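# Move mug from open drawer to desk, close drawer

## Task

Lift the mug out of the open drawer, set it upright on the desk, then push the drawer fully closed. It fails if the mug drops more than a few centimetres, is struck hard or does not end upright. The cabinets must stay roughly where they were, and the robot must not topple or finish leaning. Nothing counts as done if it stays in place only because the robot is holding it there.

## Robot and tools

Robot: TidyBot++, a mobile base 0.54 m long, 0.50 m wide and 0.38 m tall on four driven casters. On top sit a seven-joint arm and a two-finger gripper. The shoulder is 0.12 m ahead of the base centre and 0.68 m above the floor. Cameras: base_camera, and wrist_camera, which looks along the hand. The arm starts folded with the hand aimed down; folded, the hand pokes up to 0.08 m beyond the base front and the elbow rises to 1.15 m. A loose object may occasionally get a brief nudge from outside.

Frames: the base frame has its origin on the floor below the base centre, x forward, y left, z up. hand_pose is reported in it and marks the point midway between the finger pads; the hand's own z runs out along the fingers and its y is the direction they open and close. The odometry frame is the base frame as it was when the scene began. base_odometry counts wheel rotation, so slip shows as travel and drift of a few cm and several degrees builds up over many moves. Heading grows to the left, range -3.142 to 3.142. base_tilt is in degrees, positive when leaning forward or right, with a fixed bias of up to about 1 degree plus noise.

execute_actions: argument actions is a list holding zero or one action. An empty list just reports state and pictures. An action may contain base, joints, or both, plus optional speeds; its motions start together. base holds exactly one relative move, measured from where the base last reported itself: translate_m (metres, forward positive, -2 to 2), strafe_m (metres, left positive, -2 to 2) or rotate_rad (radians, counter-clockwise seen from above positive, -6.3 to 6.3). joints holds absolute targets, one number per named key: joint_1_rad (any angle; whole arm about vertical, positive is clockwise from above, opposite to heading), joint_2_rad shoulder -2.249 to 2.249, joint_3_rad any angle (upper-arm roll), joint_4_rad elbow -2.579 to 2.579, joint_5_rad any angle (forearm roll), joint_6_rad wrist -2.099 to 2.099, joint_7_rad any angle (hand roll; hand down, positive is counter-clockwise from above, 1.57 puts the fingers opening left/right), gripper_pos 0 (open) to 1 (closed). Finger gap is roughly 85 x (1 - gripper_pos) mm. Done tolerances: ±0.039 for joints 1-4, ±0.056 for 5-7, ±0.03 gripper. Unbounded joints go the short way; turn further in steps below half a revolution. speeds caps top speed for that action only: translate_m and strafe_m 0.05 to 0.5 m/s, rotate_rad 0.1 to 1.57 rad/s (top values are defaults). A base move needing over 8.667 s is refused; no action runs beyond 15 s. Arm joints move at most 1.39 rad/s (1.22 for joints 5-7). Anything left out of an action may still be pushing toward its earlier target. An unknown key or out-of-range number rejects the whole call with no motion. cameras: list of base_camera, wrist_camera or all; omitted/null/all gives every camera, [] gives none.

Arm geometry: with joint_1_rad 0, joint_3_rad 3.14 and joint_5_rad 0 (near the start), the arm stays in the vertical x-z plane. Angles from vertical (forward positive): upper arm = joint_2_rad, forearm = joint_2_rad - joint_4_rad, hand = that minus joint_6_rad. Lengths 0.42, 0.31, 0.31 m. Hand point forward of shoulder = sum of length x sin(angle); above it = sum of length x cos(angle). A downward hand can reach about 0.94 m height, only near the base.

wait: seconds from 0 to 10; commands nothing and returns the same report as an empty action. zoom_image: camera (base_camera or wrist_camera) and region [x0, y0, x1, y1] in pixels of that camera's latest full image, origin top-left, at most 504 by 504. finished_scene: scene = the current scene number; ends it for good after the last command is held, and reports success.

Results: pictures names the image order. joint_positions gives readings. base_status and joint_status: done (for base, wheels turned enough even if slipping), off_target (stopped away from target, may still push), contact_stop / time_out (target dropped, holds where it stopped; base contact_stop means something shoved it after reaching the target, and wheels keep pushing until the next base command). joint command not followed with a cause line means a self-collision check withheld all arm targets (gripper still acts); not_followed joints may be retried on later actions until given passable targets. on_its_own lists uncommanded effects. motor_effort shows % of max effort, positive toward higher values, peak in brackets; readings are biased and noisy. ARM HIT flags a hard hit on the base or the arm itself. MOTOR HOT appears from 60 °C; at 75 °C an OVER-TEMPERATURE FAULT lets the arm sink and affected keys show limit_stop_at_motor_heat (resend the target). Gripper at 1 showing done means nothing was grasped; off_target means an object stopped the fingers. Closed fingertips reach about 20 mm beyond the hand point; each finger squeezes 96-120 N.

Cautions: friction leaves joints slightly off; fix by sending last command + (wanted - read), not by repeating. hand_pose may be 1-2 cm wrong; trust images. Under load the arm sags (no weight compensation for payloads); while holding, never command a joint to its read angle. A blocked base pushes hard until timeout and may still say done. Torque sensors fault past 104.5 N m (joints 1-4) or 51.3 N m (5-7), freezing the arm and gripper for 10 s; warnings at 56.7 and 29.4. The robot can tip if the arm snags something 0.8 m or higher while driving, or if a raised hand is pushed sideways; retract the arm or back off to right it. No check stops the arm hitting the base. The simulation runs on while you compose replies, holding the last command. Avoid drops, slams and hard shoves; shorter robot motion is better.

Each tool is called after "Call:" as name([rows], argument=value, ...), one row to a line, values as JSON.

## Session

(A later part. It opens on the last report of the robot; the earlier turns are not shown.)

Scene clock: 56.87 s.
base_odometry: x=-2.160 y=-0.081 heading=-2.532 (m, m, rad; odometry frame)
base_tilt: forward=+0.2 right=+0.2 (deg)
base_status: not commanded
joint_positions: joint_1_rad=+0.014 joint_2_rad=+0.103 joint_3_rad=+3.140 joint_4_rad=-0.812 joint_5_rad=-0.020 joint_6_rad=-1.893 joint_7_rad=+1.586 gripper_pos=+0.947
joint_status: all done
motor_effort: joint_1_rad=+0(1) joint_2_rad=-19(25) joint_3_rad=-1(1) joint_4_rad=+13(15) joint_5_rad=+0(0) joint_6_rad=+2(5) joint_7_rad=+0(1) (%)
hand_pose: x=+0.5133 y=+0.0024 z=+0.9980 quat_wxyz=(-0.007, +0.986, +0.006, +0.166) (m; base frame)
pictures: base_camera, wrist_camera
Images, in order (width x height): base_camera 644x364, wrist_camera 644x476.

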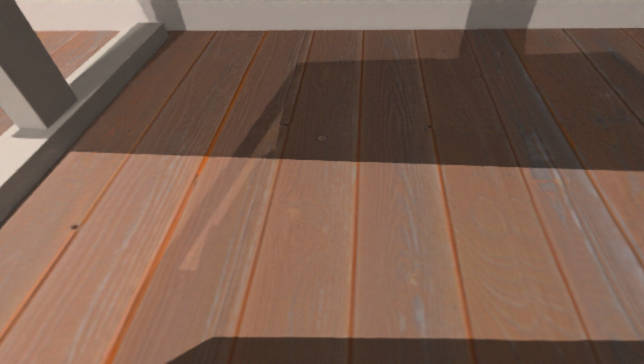

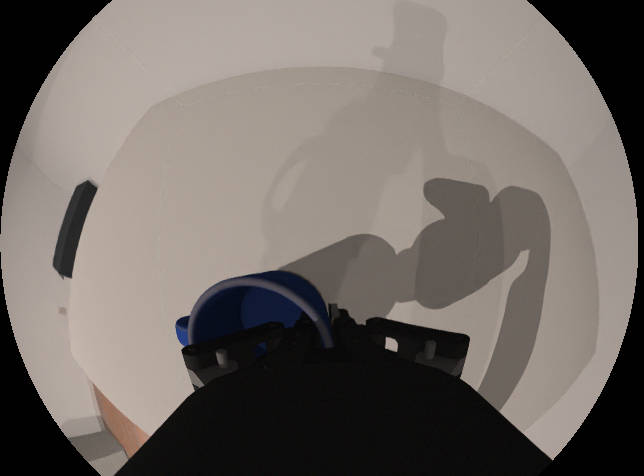

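Call:
execute_actions([
  {"joints": {"joint_2_rad": 0.105, "joint_4_rad": -0.815, "joint_6_rad": -1.87, "gripper_pos": 0.88}},
])

Scene clock: 60.13 s.
base_odometry: x=-2.160 y=-0.081 heading=-2.532 (m, m, rad; odometry frame)
base_tilt: forward=+0.3 right=+0.3 (deg)
base_status: not commanded
joint_positions: joint_1_rad=+0.014 joint_2_rad=+0.102 joint_3_rad=+3.140 joint_4_rad=-0.812 joint_5_rad=-0.020 joint_6_rad=-1.893 joint_7_rad=+1.586 gripper_pos=+0.880
joint_status: all done
motor_effort: joint_1_rad=+0(1) joint_2_rad=-22(24) joint_3_rad=+0(0) joint_4_rad=+15(15) joint_5_rad=+1(2) joint_6_rad=+4(3) joint_7_rad=+0(0) (%)
hand_pose: x=+0.5132 y=+0.0024 z=+0.9983 quat_wxyz=(-0.007, +0.986, +0.006, +0.167) (m; base frame)
pictures: base_camera, wrist_camera
Images, in order (width x height): base_camera 644x364, wrist_camera 644x476.

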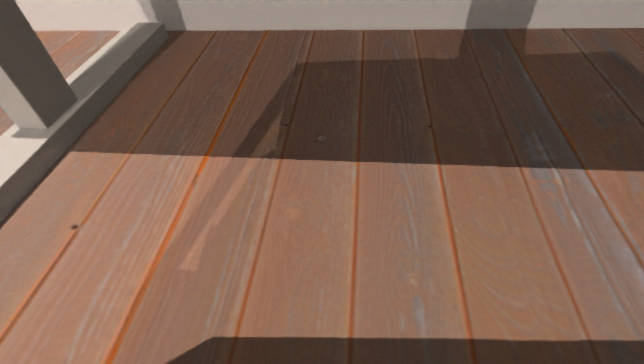

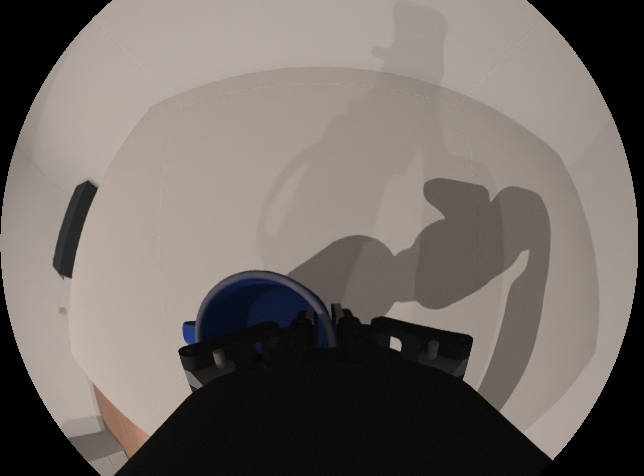

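Call:
execute_actions([
  {"joints": {"gripper_pos": 0.55}},
])

Scene clock: 60.97 s.
base_odometry: x=-2.160 y=-0.081 heading=-2.532 (m, m, rad; odometry frame)
base_tilt: forward=+0.3 right=+0.3 (deg)
base_status: not commanded
joint_positions: joint_1_rad=+0.014 joint_2_rad=+0.102 joint_3_rad=+3.140 joint_4_rad=-0.812 joint_5_rad=-0.020 joint_6_rad=-1.893 joint_7_rad=+1.586 gripper_pos=+0.550
joint_status: all done
motor_effort: joint_1_rad=+0(0) joint_2_rad=-21(23) joint_3_rad=+0(1) joint_4_rad=+15(14) joint_5_rad=+1(1) joint_6_rad=+2(3) joint_7_rad=+0(0) (%)
hand_pose: x=+0.5132 y=+0.0024 z=+0.9983 quat_wxyz=(-0.007, +0.986, +0.006, +0.167) (m; base frame)
pictures: base_camera, wrist_camera
Images, in order (width x height): base_camera 644x364, wrist_camera 644x476.

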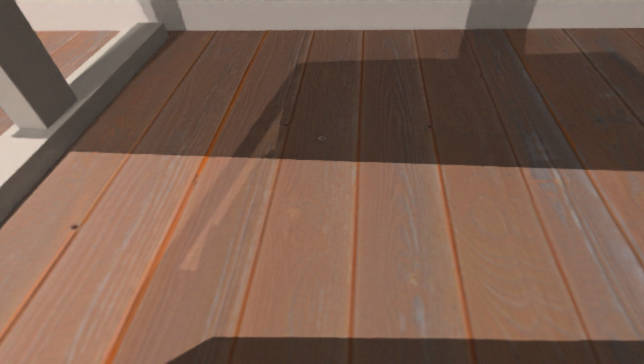

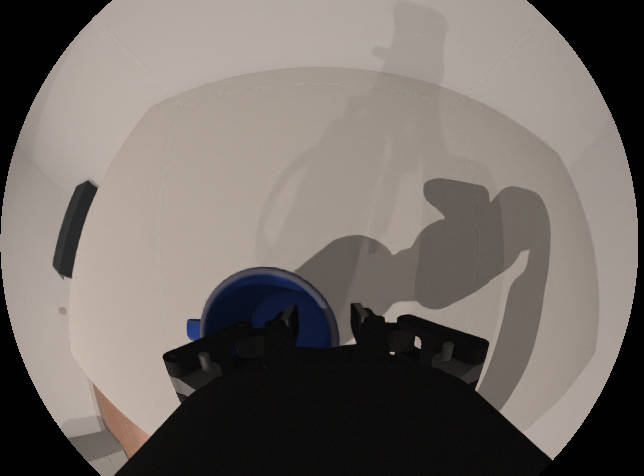

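Call:
execute_actions([
  {"joints": {"joint_2_rad": 0.045, "joint_4_rad": -0.61}},
])

Scene clock: 62.53 s.
base_odometry: x=-2.160 y=-0.081 heading=-2.532 (m, m, rad; odometry frame)
base_tilt: forward=+0.2 right=+0.3 (deg)
base_status: not commanded
joint_positions: joint_1_rad=+0.014 joint_2_rad=+0.051 joint_3_rad=+3.140 joint_4_rad=-0.622 joint_5_rad=-0.020 joint_6_rad=-1.893 joint_7_rad=+1.586 gripper_pos=+0.550
joint_status: all done
motor_effort: joint_1_rad=+0(1) joint_2_rad=-17(23) joint_3_rad=+0(0) joint_4_rad=+13(14) joint_5_rad=+1(1) joint_6_rad=+5(5) joint_7_rad=+0(0) (%)
hand_pose: x=+0.5058 y=+0.0025 z=+1.0871 quat_wxyz=(-0.004, +0.959, +0.007, +0.284) (m; base frame)
pictures: base_camera, wrist_camera
Images, in order (width x height): base_camera 644x364, wrist_camera 644x476.

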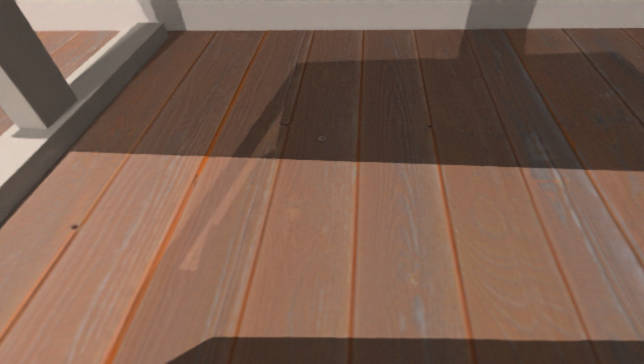

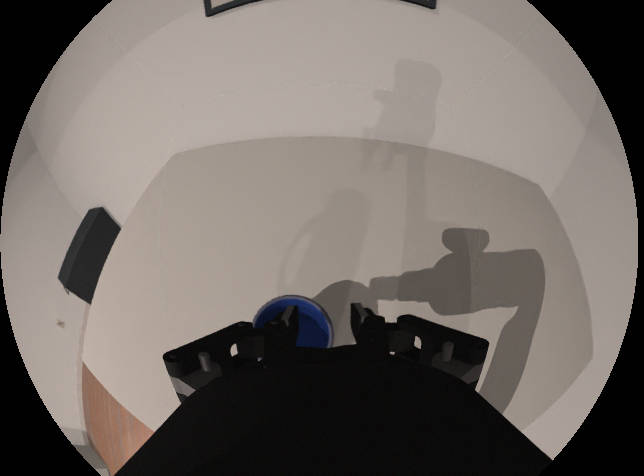

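Call:
execute_actions(actions=[])

Scene clock: 63.30 s.
base_odometry: x=-2.160 y=-0.081 heading=-2.532 (m, m, rad; odometry frame)
base_tilt: forward=+0.2 right=+0.4 (deg)
base_status: not commanded
joint_positions: joint_1_rad=+0.014 joint_2_rad=+0.051 joint_3_rad=+3.140 joint_4_rad=-0.622 joint_5_rad=-0.020 joint_6_rad=-1.893 joint_7_rad=+1.586 gripper_pos=+0.550
joint_status: all done
motor_effort: joint_1_rad=+0(1) joint_2_rad=-19(23) joint_3_rad=+0(0) joint_4_rad=+13(14) joint_5_rad=+1(1) joint_6_rad=+4(5) joint_7_rad=+0(0) (%)
hand_pose: x=+0.5058 y=+0.0025 z=+1.0871 quat_wxyz=(-0.004, +0.959, +0.007, +0.284) (m; base frame)
pictures: base_camera, wrist_camera
Images, in order (width x height): base_camera 644x364, wrist_camera 644x476.

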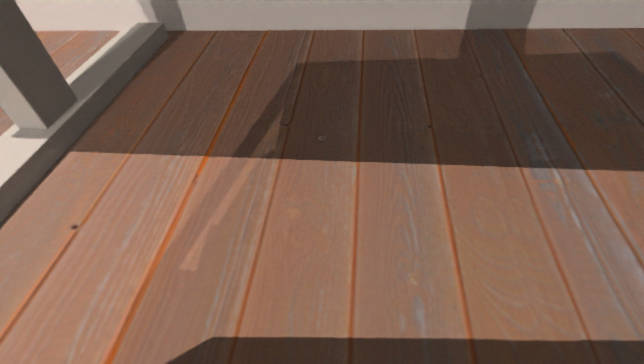

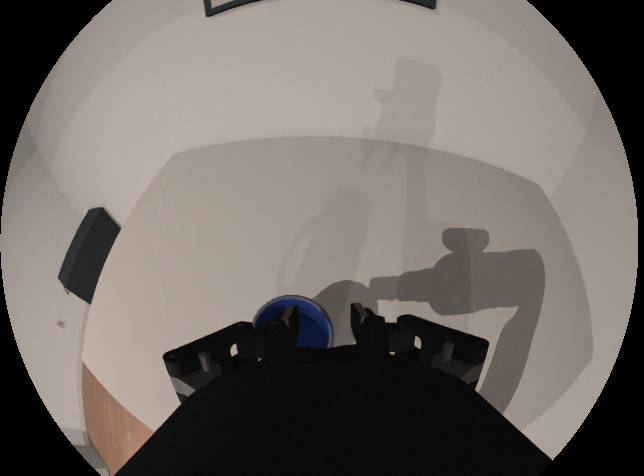

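Call:
execute_actions([
  {"base": {"translate_m": -0.65}, "joints": {"joint_6_rad": 1.10, "gripper_pos": 0.0}},
])

Scene clock: 68.30 s.
base_odometry: x=-1.626 y=+0.291 heading=-2.532 (m, m, rad; odometry frame)
base_tilt: forward=+0.2 right=+0.3 (deg)
base_status: done
joint_positions: joint_1_rad=+0.014 joint_2_rad=+0.042 joint_3_rad=+3.140 joint_4_rad=-0.620 joint_5_rad=-0.020 joint_6_rad=+1.091 joint_7_rad=+1.586 gripper_pos=+0.000
joint_status: all done
motor_effort: joint_1_rad=+0(1) joint_2_rad=-12(27) joint_3_rad=+0(2) joint_4_rad=+8(16) joint_5_rad=+1(0) joint_6_rad=-4(8) joint_7_rad=+0(0) (%)
hand_pose: x=+0.1998 y=-0.0052 z=+1.6332 quat_wxyz=(+0.007, -0.213, -0.008, +0.977) (m; base frame)
pictures: base_camera, wrist_camera
Images, in order (width x height): base_camera 644x364, wrist_camera 644x476.

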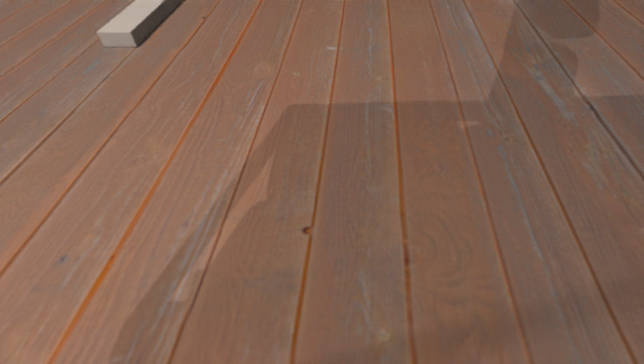

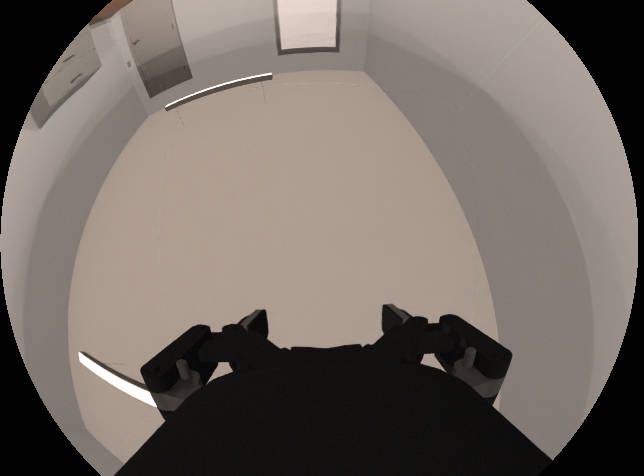

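Call:
execute_actions([
  {"base": {"strafe_m": 0.42}, "joints": {"joint_2_rad": 0.79, "joint_4_rad": -2.235, "joint_6_rad": 1.10}},
])

Scene clock: 71.73 s.
base_odometry: x=-1.386 y=-0.053 heading=-2.532 (m, m, rad; odometry frame)
base_tilt: forward=+0.3 right=+0.3 (deg)
base_status: done
joint_positions: joint_1_rad=+0.010 joint_2_rad=+0.775 joint_3_rad=+3.139 joint_4_rad=-2.221 joint_5_rad=-0.020 joint_6_rad=+1.091 joint_7_rad=+1.586 gripper_pos=+0.000
joint_status: all done
motor_effort: joint_1_rad=+0(3) joint_2_rad=-37(49) joint_3_rad=-2(1) joint_4_rad=+6(18) joint_5_rad=+1(2) joint_6_rad=+8(10) joint_7_rad=+0(0) (%)
hand_pose: x=+0.7529 y=-0.0092 z=+0.5691 quat_wxyz=(+0.011, +0.815, -0.007, +0.579) (m; base frame)
pictures: base_camera, wrist_camera
Images, in order (width x height): base_camera 644x364, wrist_camera 644x476.

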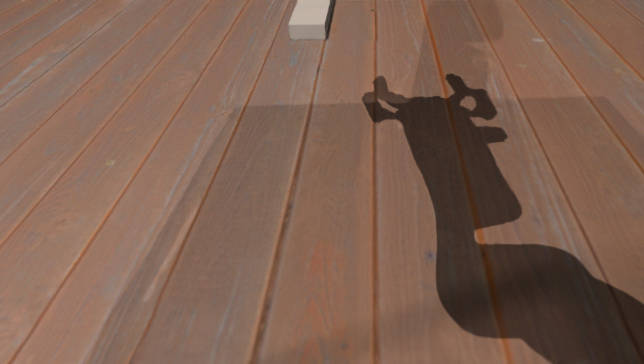

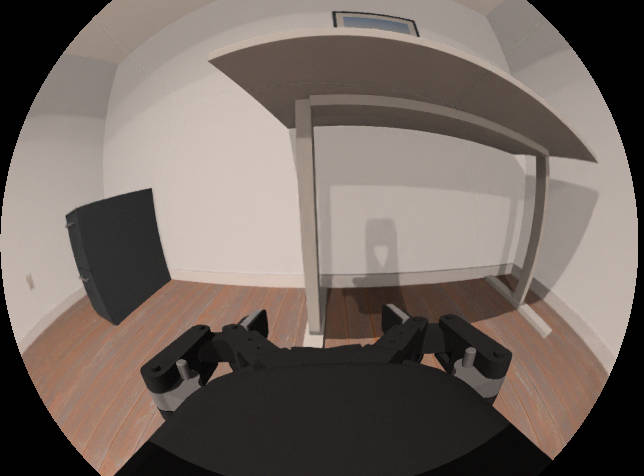

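Call:
execute_actions([
  {"base": {"rotate_rad": -0.377}},
], cameras=[])

Call:
execute_actions([
  {"base": {"translate_m": -0.98}},
], cameras=["wrist_camera"])

Scene clock: 73.77 s.
base_odometry: x=-1.386 y=-0.053 heading=-2.909 (m, m, rad; odometry frame)
base_tilt: forward=+0.2 right=+0.3 (deg)
base_status: done
joint_positions: joint_1_rad=+0.021 joint_2_rad=+0.775 joint_3_rad=+3.137 joint_4_rad=-2.221 joint_5_rad=-0.020 joint_6_rad=+1.091 joint_7_rad=+1.586 gripper_pos=+0.000
joint_status: not commanded
motor_effort: joint_1_rad=+0(4) joint_2_rad=-38(39) joint_3_rad=-2(4) joint_4_rad=+7(7) joint_5_rad=+1(2) joint_6_rad=+8(9) joint_7_rad=+0(0) (%)
hand_pose: x=+0.7527 y=-0.0151 z=+0.5691 quat_wxyz=(+0.013, +0.815, -0.011, +0.579) (m; base frame)
pictures: none
No camera images: the call's "cameras" was empty. Leave "cameras" out to get every camera's image.

Scene clock: 77.10 s.
base_odometry: x=-0.432 y=+0.172 heading=-2.909 (m, m, rad; odometry frame)
base_tilt: forward=+0.2 right=+0.3 (deg)
base_status: done
joint_positions: joint_1_rad=+0.021 joint_2_rad=+0.776 joint_3_rad=+3.137 joint_4_rad=-2.225 joint_5_rad=-0.020 joint_6_rad=+1.091 joint_7_rad=+1.586 gripper_pos=+0.000
joint_status: not commanded
motor_effort: joint_1_rad=+1(0) joint_2_rad=-38(40) joint_3_rad=-1(1) joint_4_rad=+6(7) joint_5_rad=+1(1) joint_6_rad=+8(9) joint_7_rad=+0(0) (%)
hand_pose: x=+0.7513 y=-0.0150 z=+0.5677 quat_wxyz=(+0.013, +0.816, -0.011, +0.578) (m; base frame)
pictures: wrist_camera
Images, in order (width x height): wrist_camera 644x476.

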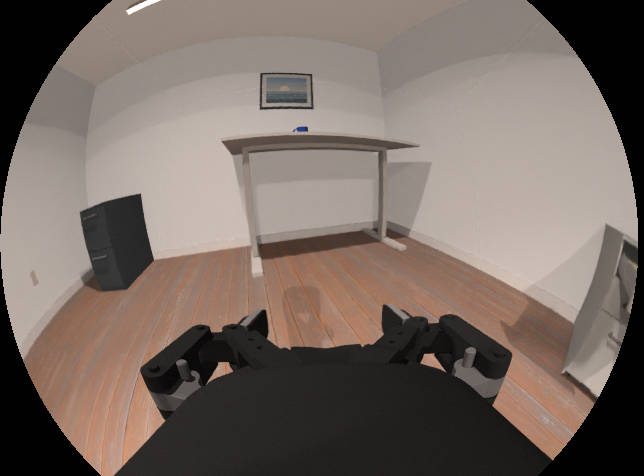

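Call:
execute_actions([
  {"base": {"rotate_rad": -1.193}, "joints": {"joint_1_rad": 0.0}},
])

Scene clock: 79.47 s.
base_odometry: x=-0.432 y=+0.172 heading=+2.181 (m, m, rad; odometry frame)
base_tilt: forward=+0.3 right=+0.3 (deg)
base_status: done
joint_positions: joint_1_rad=+0.007 joint_2_rad=+0.776 joint_3_rad=+3.134 joint_4_rad=-2.225 joint_5_rad=-0.020 joint_6_rad=+1.091 joint_7_rad=+1.586 gripper_pos=+0.000
joint_status: all done
motor_effort: joint_1_rad=+0(3) joint_2_rad=-38(38) joint_3_rad=-1(4) joint_4_rad=+7(6) joint_5_rad=+1(2) joint_6_rad=+9(9) joint_7_rad=+0(0) (%)
hand_pose: x=+0.7514 y=-0.0048 z=+0.5677 quat_wxyz=(+0.007, +0.816, -0.005, +0.578) (m; base frame)
pictures: base_camera, wrist_camera
Images, in order (width x height): base_camera 644x364, wrist_camera 644x476.

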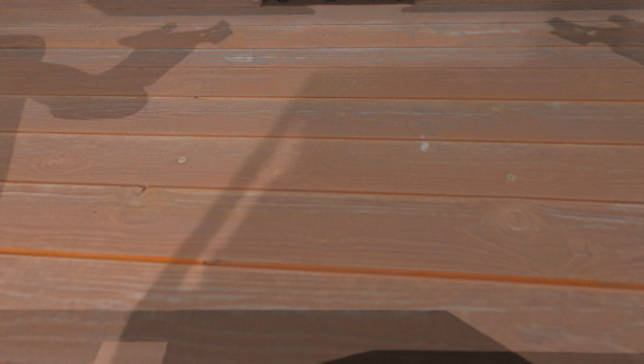

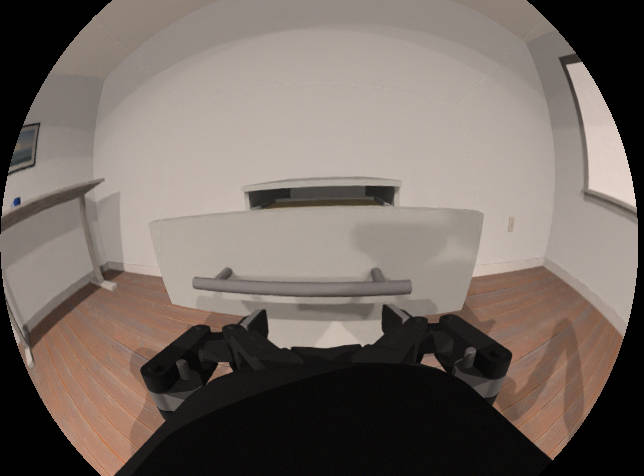

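Call:
execute_actions([
  {"base": {"rotate_rad": -0.06}},
], cameras=[])

Call:
execute_actions([
  {"base": {"strafe_m": 0.065}},
])

Scene clock: 82.23 s.
base_odometry: x=-0.432 y=+0.172 heading=+2.121 (m, m, rad; odometry frame)
base_tilt: forward=+0.2 right=+0.3 (deg)
base_status: done
joint_positions: joint_1_rad=+0.006 joint_2_rad=+0.776 joint_3_rad=+3.134 joint_4_rad=-2.225 joint_5_rad=-0.020 joint_6_rad=+1.091 joint_7_rad=+1.586 gripper_pos=+0.000
joint_status: not commanded
motor_effort: joint_1_rad=+0(3) joint_2_rad=-38(38) joint_3_rad=-1(3) joint_4_rad=+6(6) joint_5_rad=+1(2) joint_6_rad=+8(8) joint_7_rad=+0(0) (%)
hand_pose: x=+0.7515 y=-0.0037 z=+0.5677 quat_wxyz=(+0.007, +0.816, -0.004, +0.578) (m; base frame)
pictures: none
No camera images: the call's "cameras" was empty. Leave "cameras" out to get every camera's image.

Scene clock: 83.33 s.
base_odometry: x=-0.488 y=+0.138 heading=+2.120 (m, m, rad; odometry frame)
base_tilt: forward=+0.2 right=+0.3 (deg)
base_status: done
joint_positions: joint_1_rad=-0.002 joint_2_rad=+0.776 joint_3_rad=+3.134 joint_4_rad=-2.225 joint_5_rad=-0.020 joint_6_rad=+1.091 joint_7_rad=+1.586 gripper_pos=+0.000
joint_status: not commanded
motor_effort: joint_1_rad=+0(2) joint_2_rad=-38(39) joint_3_rad=-2(2) joint_4_rad=+5(6) joint_5_rad=+1(2) joint_6_rad=+8(9) joint_7_rad=+0(0) (%)
hand_pose: x=+0.7515 y=+0.0013 z=+0.5677 quat_wxyz=(+0.004, +0.816, -0.001, +0.578) (m; base frame)
pictures: base_camera, wrist_camera
Images, in order (width x height): base_camera 644x364, wrist_camera 644x476.

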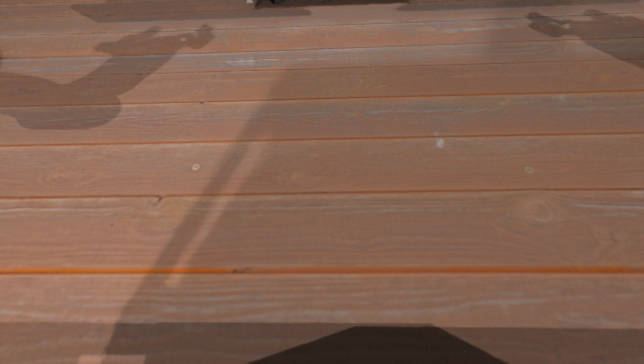

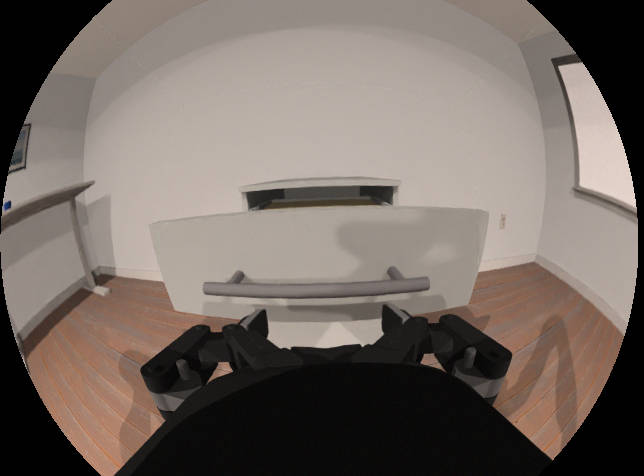

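Call:
execute_actions([
  {"base": {"translate_m": 0.09}, "joints": {"joint_2_rad": 0.755}, "speeds": {"translate_m": 0.2}},
])

Scene clock: 85.00 s.
base_odometry: x=-0.535 y=+0.215 heading=+2.120 (m, m, rad; odometry frame)
base_tilt: forward=+0.3 right=+0.4 (deg)
base_status: done
joint_positions: joint_1_rad=-0.002 joint_2_rad=+0.758 joint_3_rad=+3.134 joint_4_rad=-2.230 joint_5_rad=-0.020 joint_6_rad=+1.091 joint_7_rad=+1.586 gripper_pos=+0.000
joint_status: all done
motor_effort: joint_1_rad=+0(1) joint_2_rad=-37(40) joint_3_rad=-1(2) joint_4_rad=+6(17) joint_5_rad=+1(3) joint_6_rad=+8(10) joint_7_rad=+0(0) (%)
hand_pose: x=+0.7512 y=+0.0013 z=+0.5771 quat_wxyz=(+0.004, +0.812, -0.001, +0.583) (m; base frame)
pictures: base_camera, wrist_camera
Images, in order (width x height): base_camera 644x364, wrist_camera 644x476.

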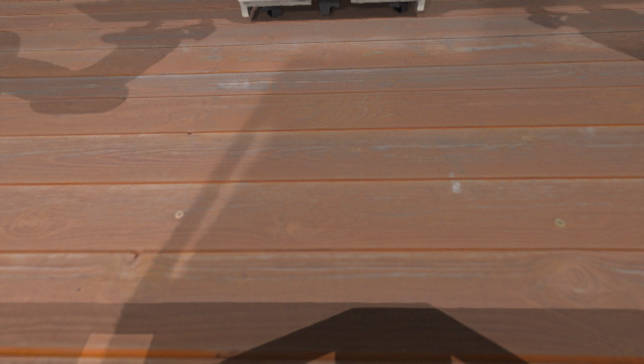

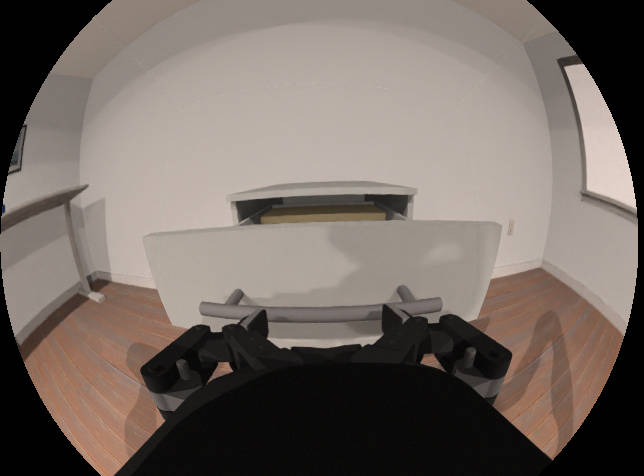

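Call:
zoom_image(camera="wrist_camera", region=[140, 180, 520, 380])

Region (140, 180, 520, 380) of wrist_camera's 644x476 image, scaled by 1.326; it fills the top 265 rows of this view, and the rest is white.

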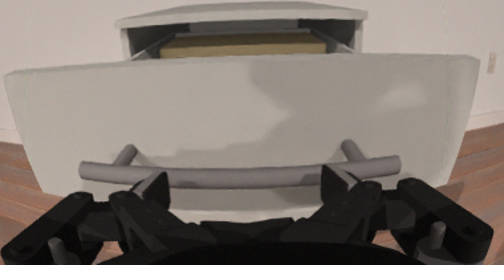

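Call:
execute_actions([
  {"base": {"translate_m": 0.17}, "speeds": {"translate_m": 0.12}},
])

Scene clock: 88.13 s.
base_odometry: x=-0.624 y=+0.360 heading=+2.121 (m, m, rad; odometry frame)
base_tilt: forward=+0.3 right=+0.3 (deg)
base_status: done
joint_positions: joint_1_rad=-0.002 joint_2_rad=+0.755 joint_3_rad=+3.134 joint_4_rad=-2.236 joint_5_rad=-0.020 joint_6_rad=+1.091 joint_7_rad=+1.586 gripper_pos=+0.000
joint_status: not commanded
motor_effort: joint_1_rad=+0(2) joint_2_rad=-37(39) joint_3_rad=-1(2) joint_4_rad=+7(12) joint_5_rad=+1(2) joint_6_rad=+8(9) joint_7_rad=+0(1) (%)
hand_pose: x=+0.7489 y=+0.0013 z=+0.5767 quat_wxyz=(+0.004, +0.813, -0.001, +0.582) (m; base frame)
pictures: base_camera, wrist_camera
Images, in order (width x height): base_camera 644x364, wrist_camera 644x476.

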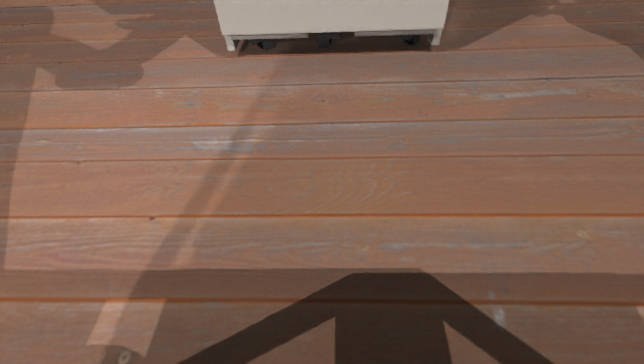

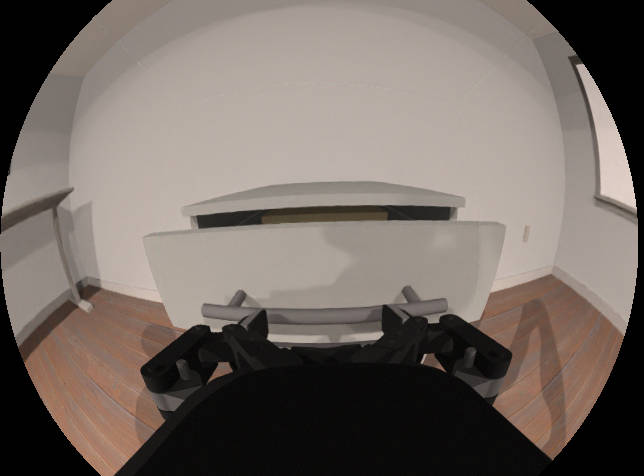

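Call:
execute_actions([
  {"base": {"translate_m": 0.055}, "speeds": {"translate_m": 0.08}},
])

Scene clock: 89.50 s.
base_odometry: x=-0.653 y=+0.406 heading=+2.121 (m, m, rad; odometry frame)
base_tilt: forward=+0.2 right=+0.3 (deg)
base_status: done
joint_positions: joint_1_rad=-0.002 joint_2_rad=+0.754 joint_3_rad=+3.134 joint_4_rad=-2.239 joint_5_rad=-0.020 joint_6_rad=+1.091 joint_7_rad=+1.586 gripper_pos=+0.000
joint_status: not commanded
motor_effort: joint_1_rad=+0(1) joint_2_rad=-38(38) joint_3_rad=-1(2) joint_4_rad=+7(11) joint_5_rad=+1(3) joint_6_rad=+8(9) joint_7_rad=+0(1) (%)
hand_pose: x=+0.7480 y=+0.0013 z=+0.5766 quat_wxyz=(+0.004, +0.814, -0.001, +0.581) (m; base frame)
pictures: base_camera, wrist_camera
Images, in order (width x height): base_camera 644x364, wrist_camera 644x476.

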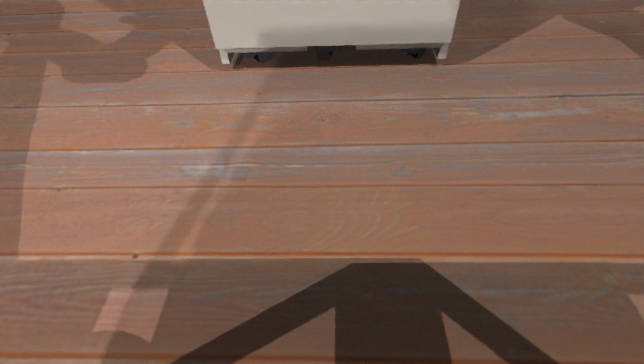

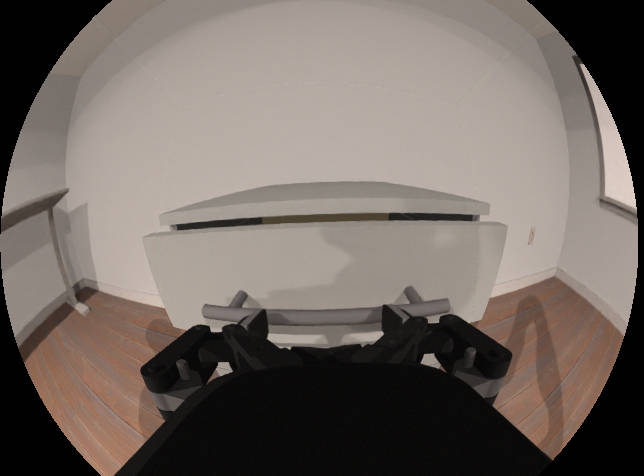

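Call:
execute_actions([
  {"base": {"translate_m": 0.025}, "speeds": {"translate_m": 0.06}},
])

Scene clock: 90.53 s.
base_odometry: x=-0.666 y=+0.428 heading=+2.121 (m, m, rad; odometry frame)
base_tilt: forward=+0.3 right=+0.4 (deg)
base_status: done
joint_positions: joint_1_rad=-0.002 joint_2_rad=+0.754 joint_3_rad=+3.134 joint_4_rad=-2.240 joint_5_rad=-0.020 joint_6_rad=+1.091 joint_7_rad=+1.586 gripper_pos=+0.000
joint_status: not commanded
motor_effort: joint_1_rad=+0(1) joint_2_rad=-37(38) joint_3_rad=-2(2) joint_4_rad=+7(12) joint_5_rad=+1(2) joint_6_rad=+8(9) joint_7_rad=+0(0) (%)
hand_pose: x=+0.7475 y=+0.0013 z=+0.5764 quat_wxyz=(+0.004, +0.814, -0.001, +0.581) (m; base frame)
pictures: base_camera, wrist_camera
Images, in order (width x height): base_camera 644x364, wrist_camera 644x476.

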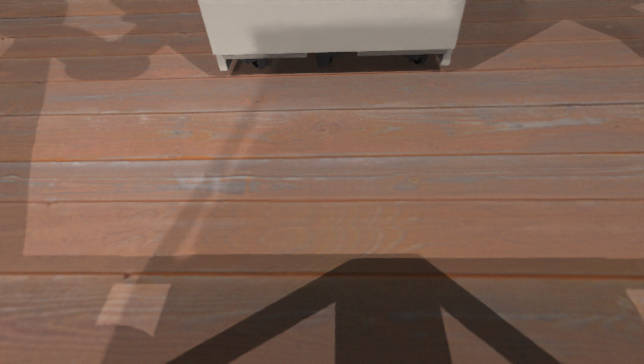

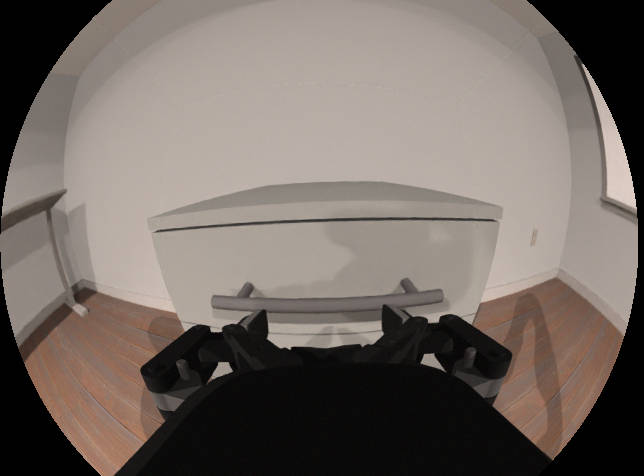

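Call:
zoom_image(camera="wrist_camera", region=[130, 170, 520, 370])

Region (130, 170, 520, 370) of wrist_camera's 644x476 image, scaled by 1.292; it fills the top 258 rows of this view, and the rest is white.

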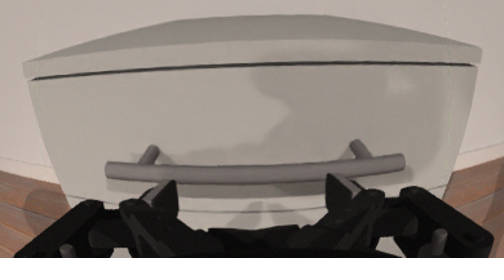

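Call:
execute_actions([
  {"base": {"translate_m": 0.025}, "speeds": {"translate_m": 0.06}},
])

Scene clock: 91.77 s.
base_odometry: x=-0.679 y=+0.449 heading=+2.122 (m, m, rad; odometry frame)
base_tilt: forward=+0.3 right=+0.3 (deg)
base_status: done
joint_positions: joint_1_rad=-0.002 joint_2_rad=+0.745 joint_3_rad=+3.134 joint_4_rad=-2.255 joint_5_rad=-0.020 joint_6_rad=+1.092 joint_7_rad=+1.586 gripper_pos=+0.000
joint_status: not commanded
motor_effort: joint_1_rad=+1(1) joint_2_rad=-33(38) joint_3_rad=+0(2) joint_4_rad=+12(19) joint_5_rad=+1(4) joint_6_rad=+8(9) joint_7_rad=-1(1) (%)
hand_pose: x=+0.7425 y=+0.0012 z=+0.5770 quat_wxyz=(+0.005, +0.816, -0.001, +0.579) (m; base frame)
pictures: base_camera, wrist_camera
Images, in order (width x height): base_camera 644x364, wrist_camera 644x476.

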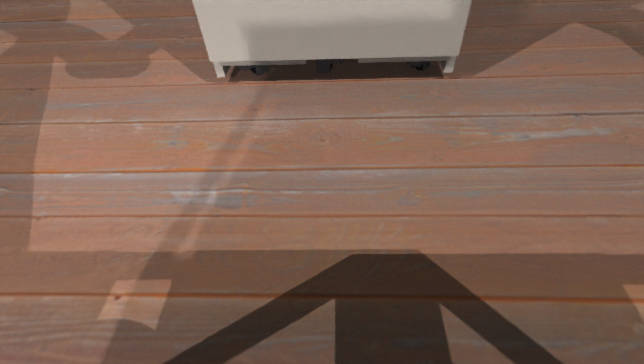

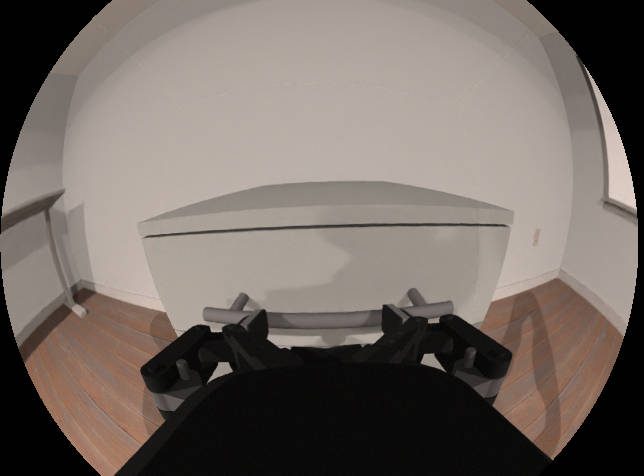

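Call:
execute_actions([
  {"base": {"translate_m": -0.2}},
])

Scene clock: 93.53 s.
base_odometry: x=-0.574 y=+0.278 heading=+2.122 (m, m, rad; odometry frame)
base_tilt: forward=+0.2 right=+0.3 (deg)
base_status: done
joint_positions: joint_1_rad=-0.002 joint_2_rad=+0.750 joint_3_rad=+3.134 joint_4_rad=-2.234 joint_5_rad=-0.020 joint_6_rad=+1.092 joint_7_rad=+1.586 gripper_pos=+0.000
joint_status: not commanded
motor_effort: joint_1_rad=+0(3) joint_2_rad=-37(39) joint_3_rad=-1(3) joint_4_rad=+7(9) joint_5_rad=+1(2) joint_6_rad=+7(9) joint_7_rad=+0(0) (%)
hand_pose: x=+0.7503 y=+0.0013 z=+0.5807 quat_wxyz=(+0.004, +0.811, -0.001, +0.585) (m; base frame)
pictures: base_camera, wrist_camera
Images, in order (width x height): base_camera 644x364, wrist_camera 644x476.

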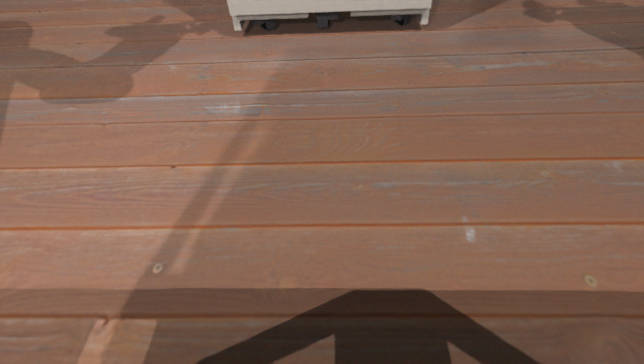

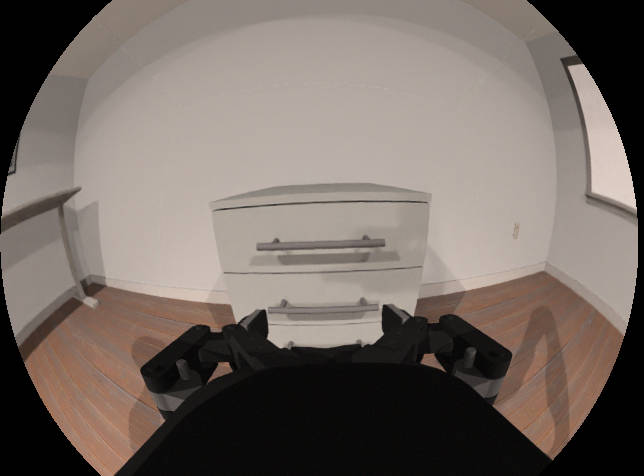

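Call:
zoom_image(camera="wrist_camera", region=[0, 150, 160, 320])

Call:
zoom_image(camera="wrist_camera", region=[190, 170, 450, 350])

Region (0, 150, 160, 320) of wrist_camera's 644x476 image, scaled by 2.965; it fills the left 474 columns of this view, and the rest is white.

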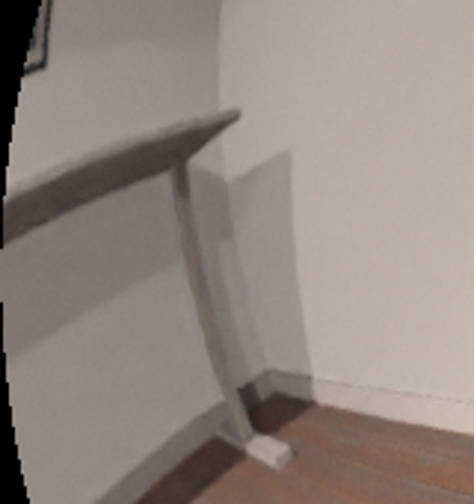

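Region (190, 170, 450, 350) of wrist_camera's 644x476 image, scaled by 1.938; it fills the top 349 rows of this view, and the rest is white.

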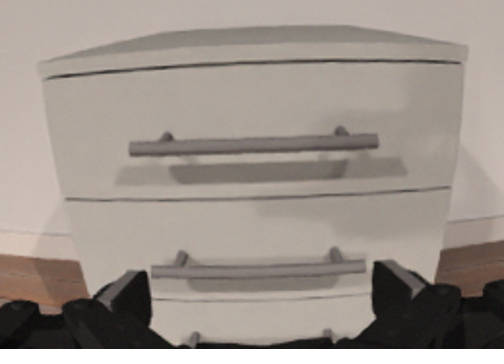

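Call:
execute_actions([
  {"joints": {"joint_1_rad": -1.2, "joint_2_rad": 0.2}},
], cameras=["wrist_camera"])

Scene clock: 96.47 s.
base_odometry: x=-0.574 y=+0.278 heading=+2.122 (m, m, rad; odometry frame)
base_tilt: forward=+0.3 right=+0.3 (deg)
base_status: not commanded
joint_positions: joint_1_rad=-1.191 joint_2_rad=+0.216 joint_3_rad=+3.133 joint_4_rad=-2.234 joint_5_rad=-0.020 joint_6_rad=+1.092 joint_7_rad=+1.586 gripper_pos=+0.000
joint_status: all done
motor_effort: joint_1_rad=+0(2) joint_2_rad=-27(37) joint_3_rad=-1(3) joint_4_rad=+15(15) joint_5_rad=+1(2) joint_6_rad=+8(8) joint_7_rad=+0(0) (%)
hand_pose: x=+0.3396 y=+0.5524 z=+0.9163 quat_wxyz=(-0.433, +0.522, +0.350, +0.647) (m; base frame)
pictures: wrist_camera
Images, in order (width x height): wrist_camera 644x476.

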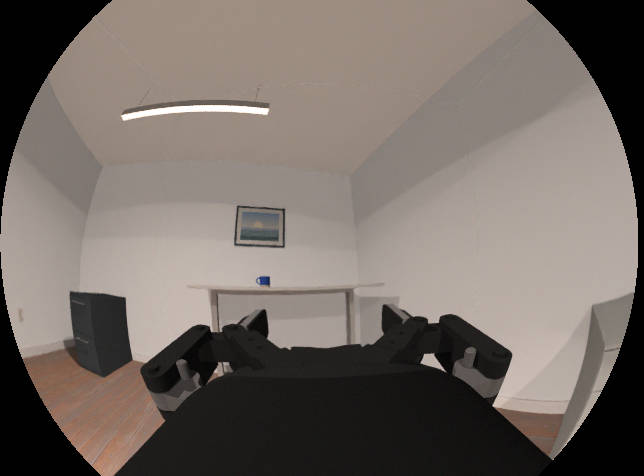

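Call:
zoom_image(camera="wrist_camera", region=[220, 255, 310, 305])

Region (220, 255, 310, 305) of wrist_camera's 644x476 image, scaled by 5.600.

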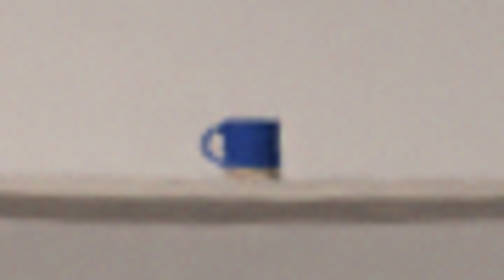

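The mug is standing upright on the desk and the drawer is shut flush.

Call:
finished_scene(scene=2)

The scene is finished: the task was done.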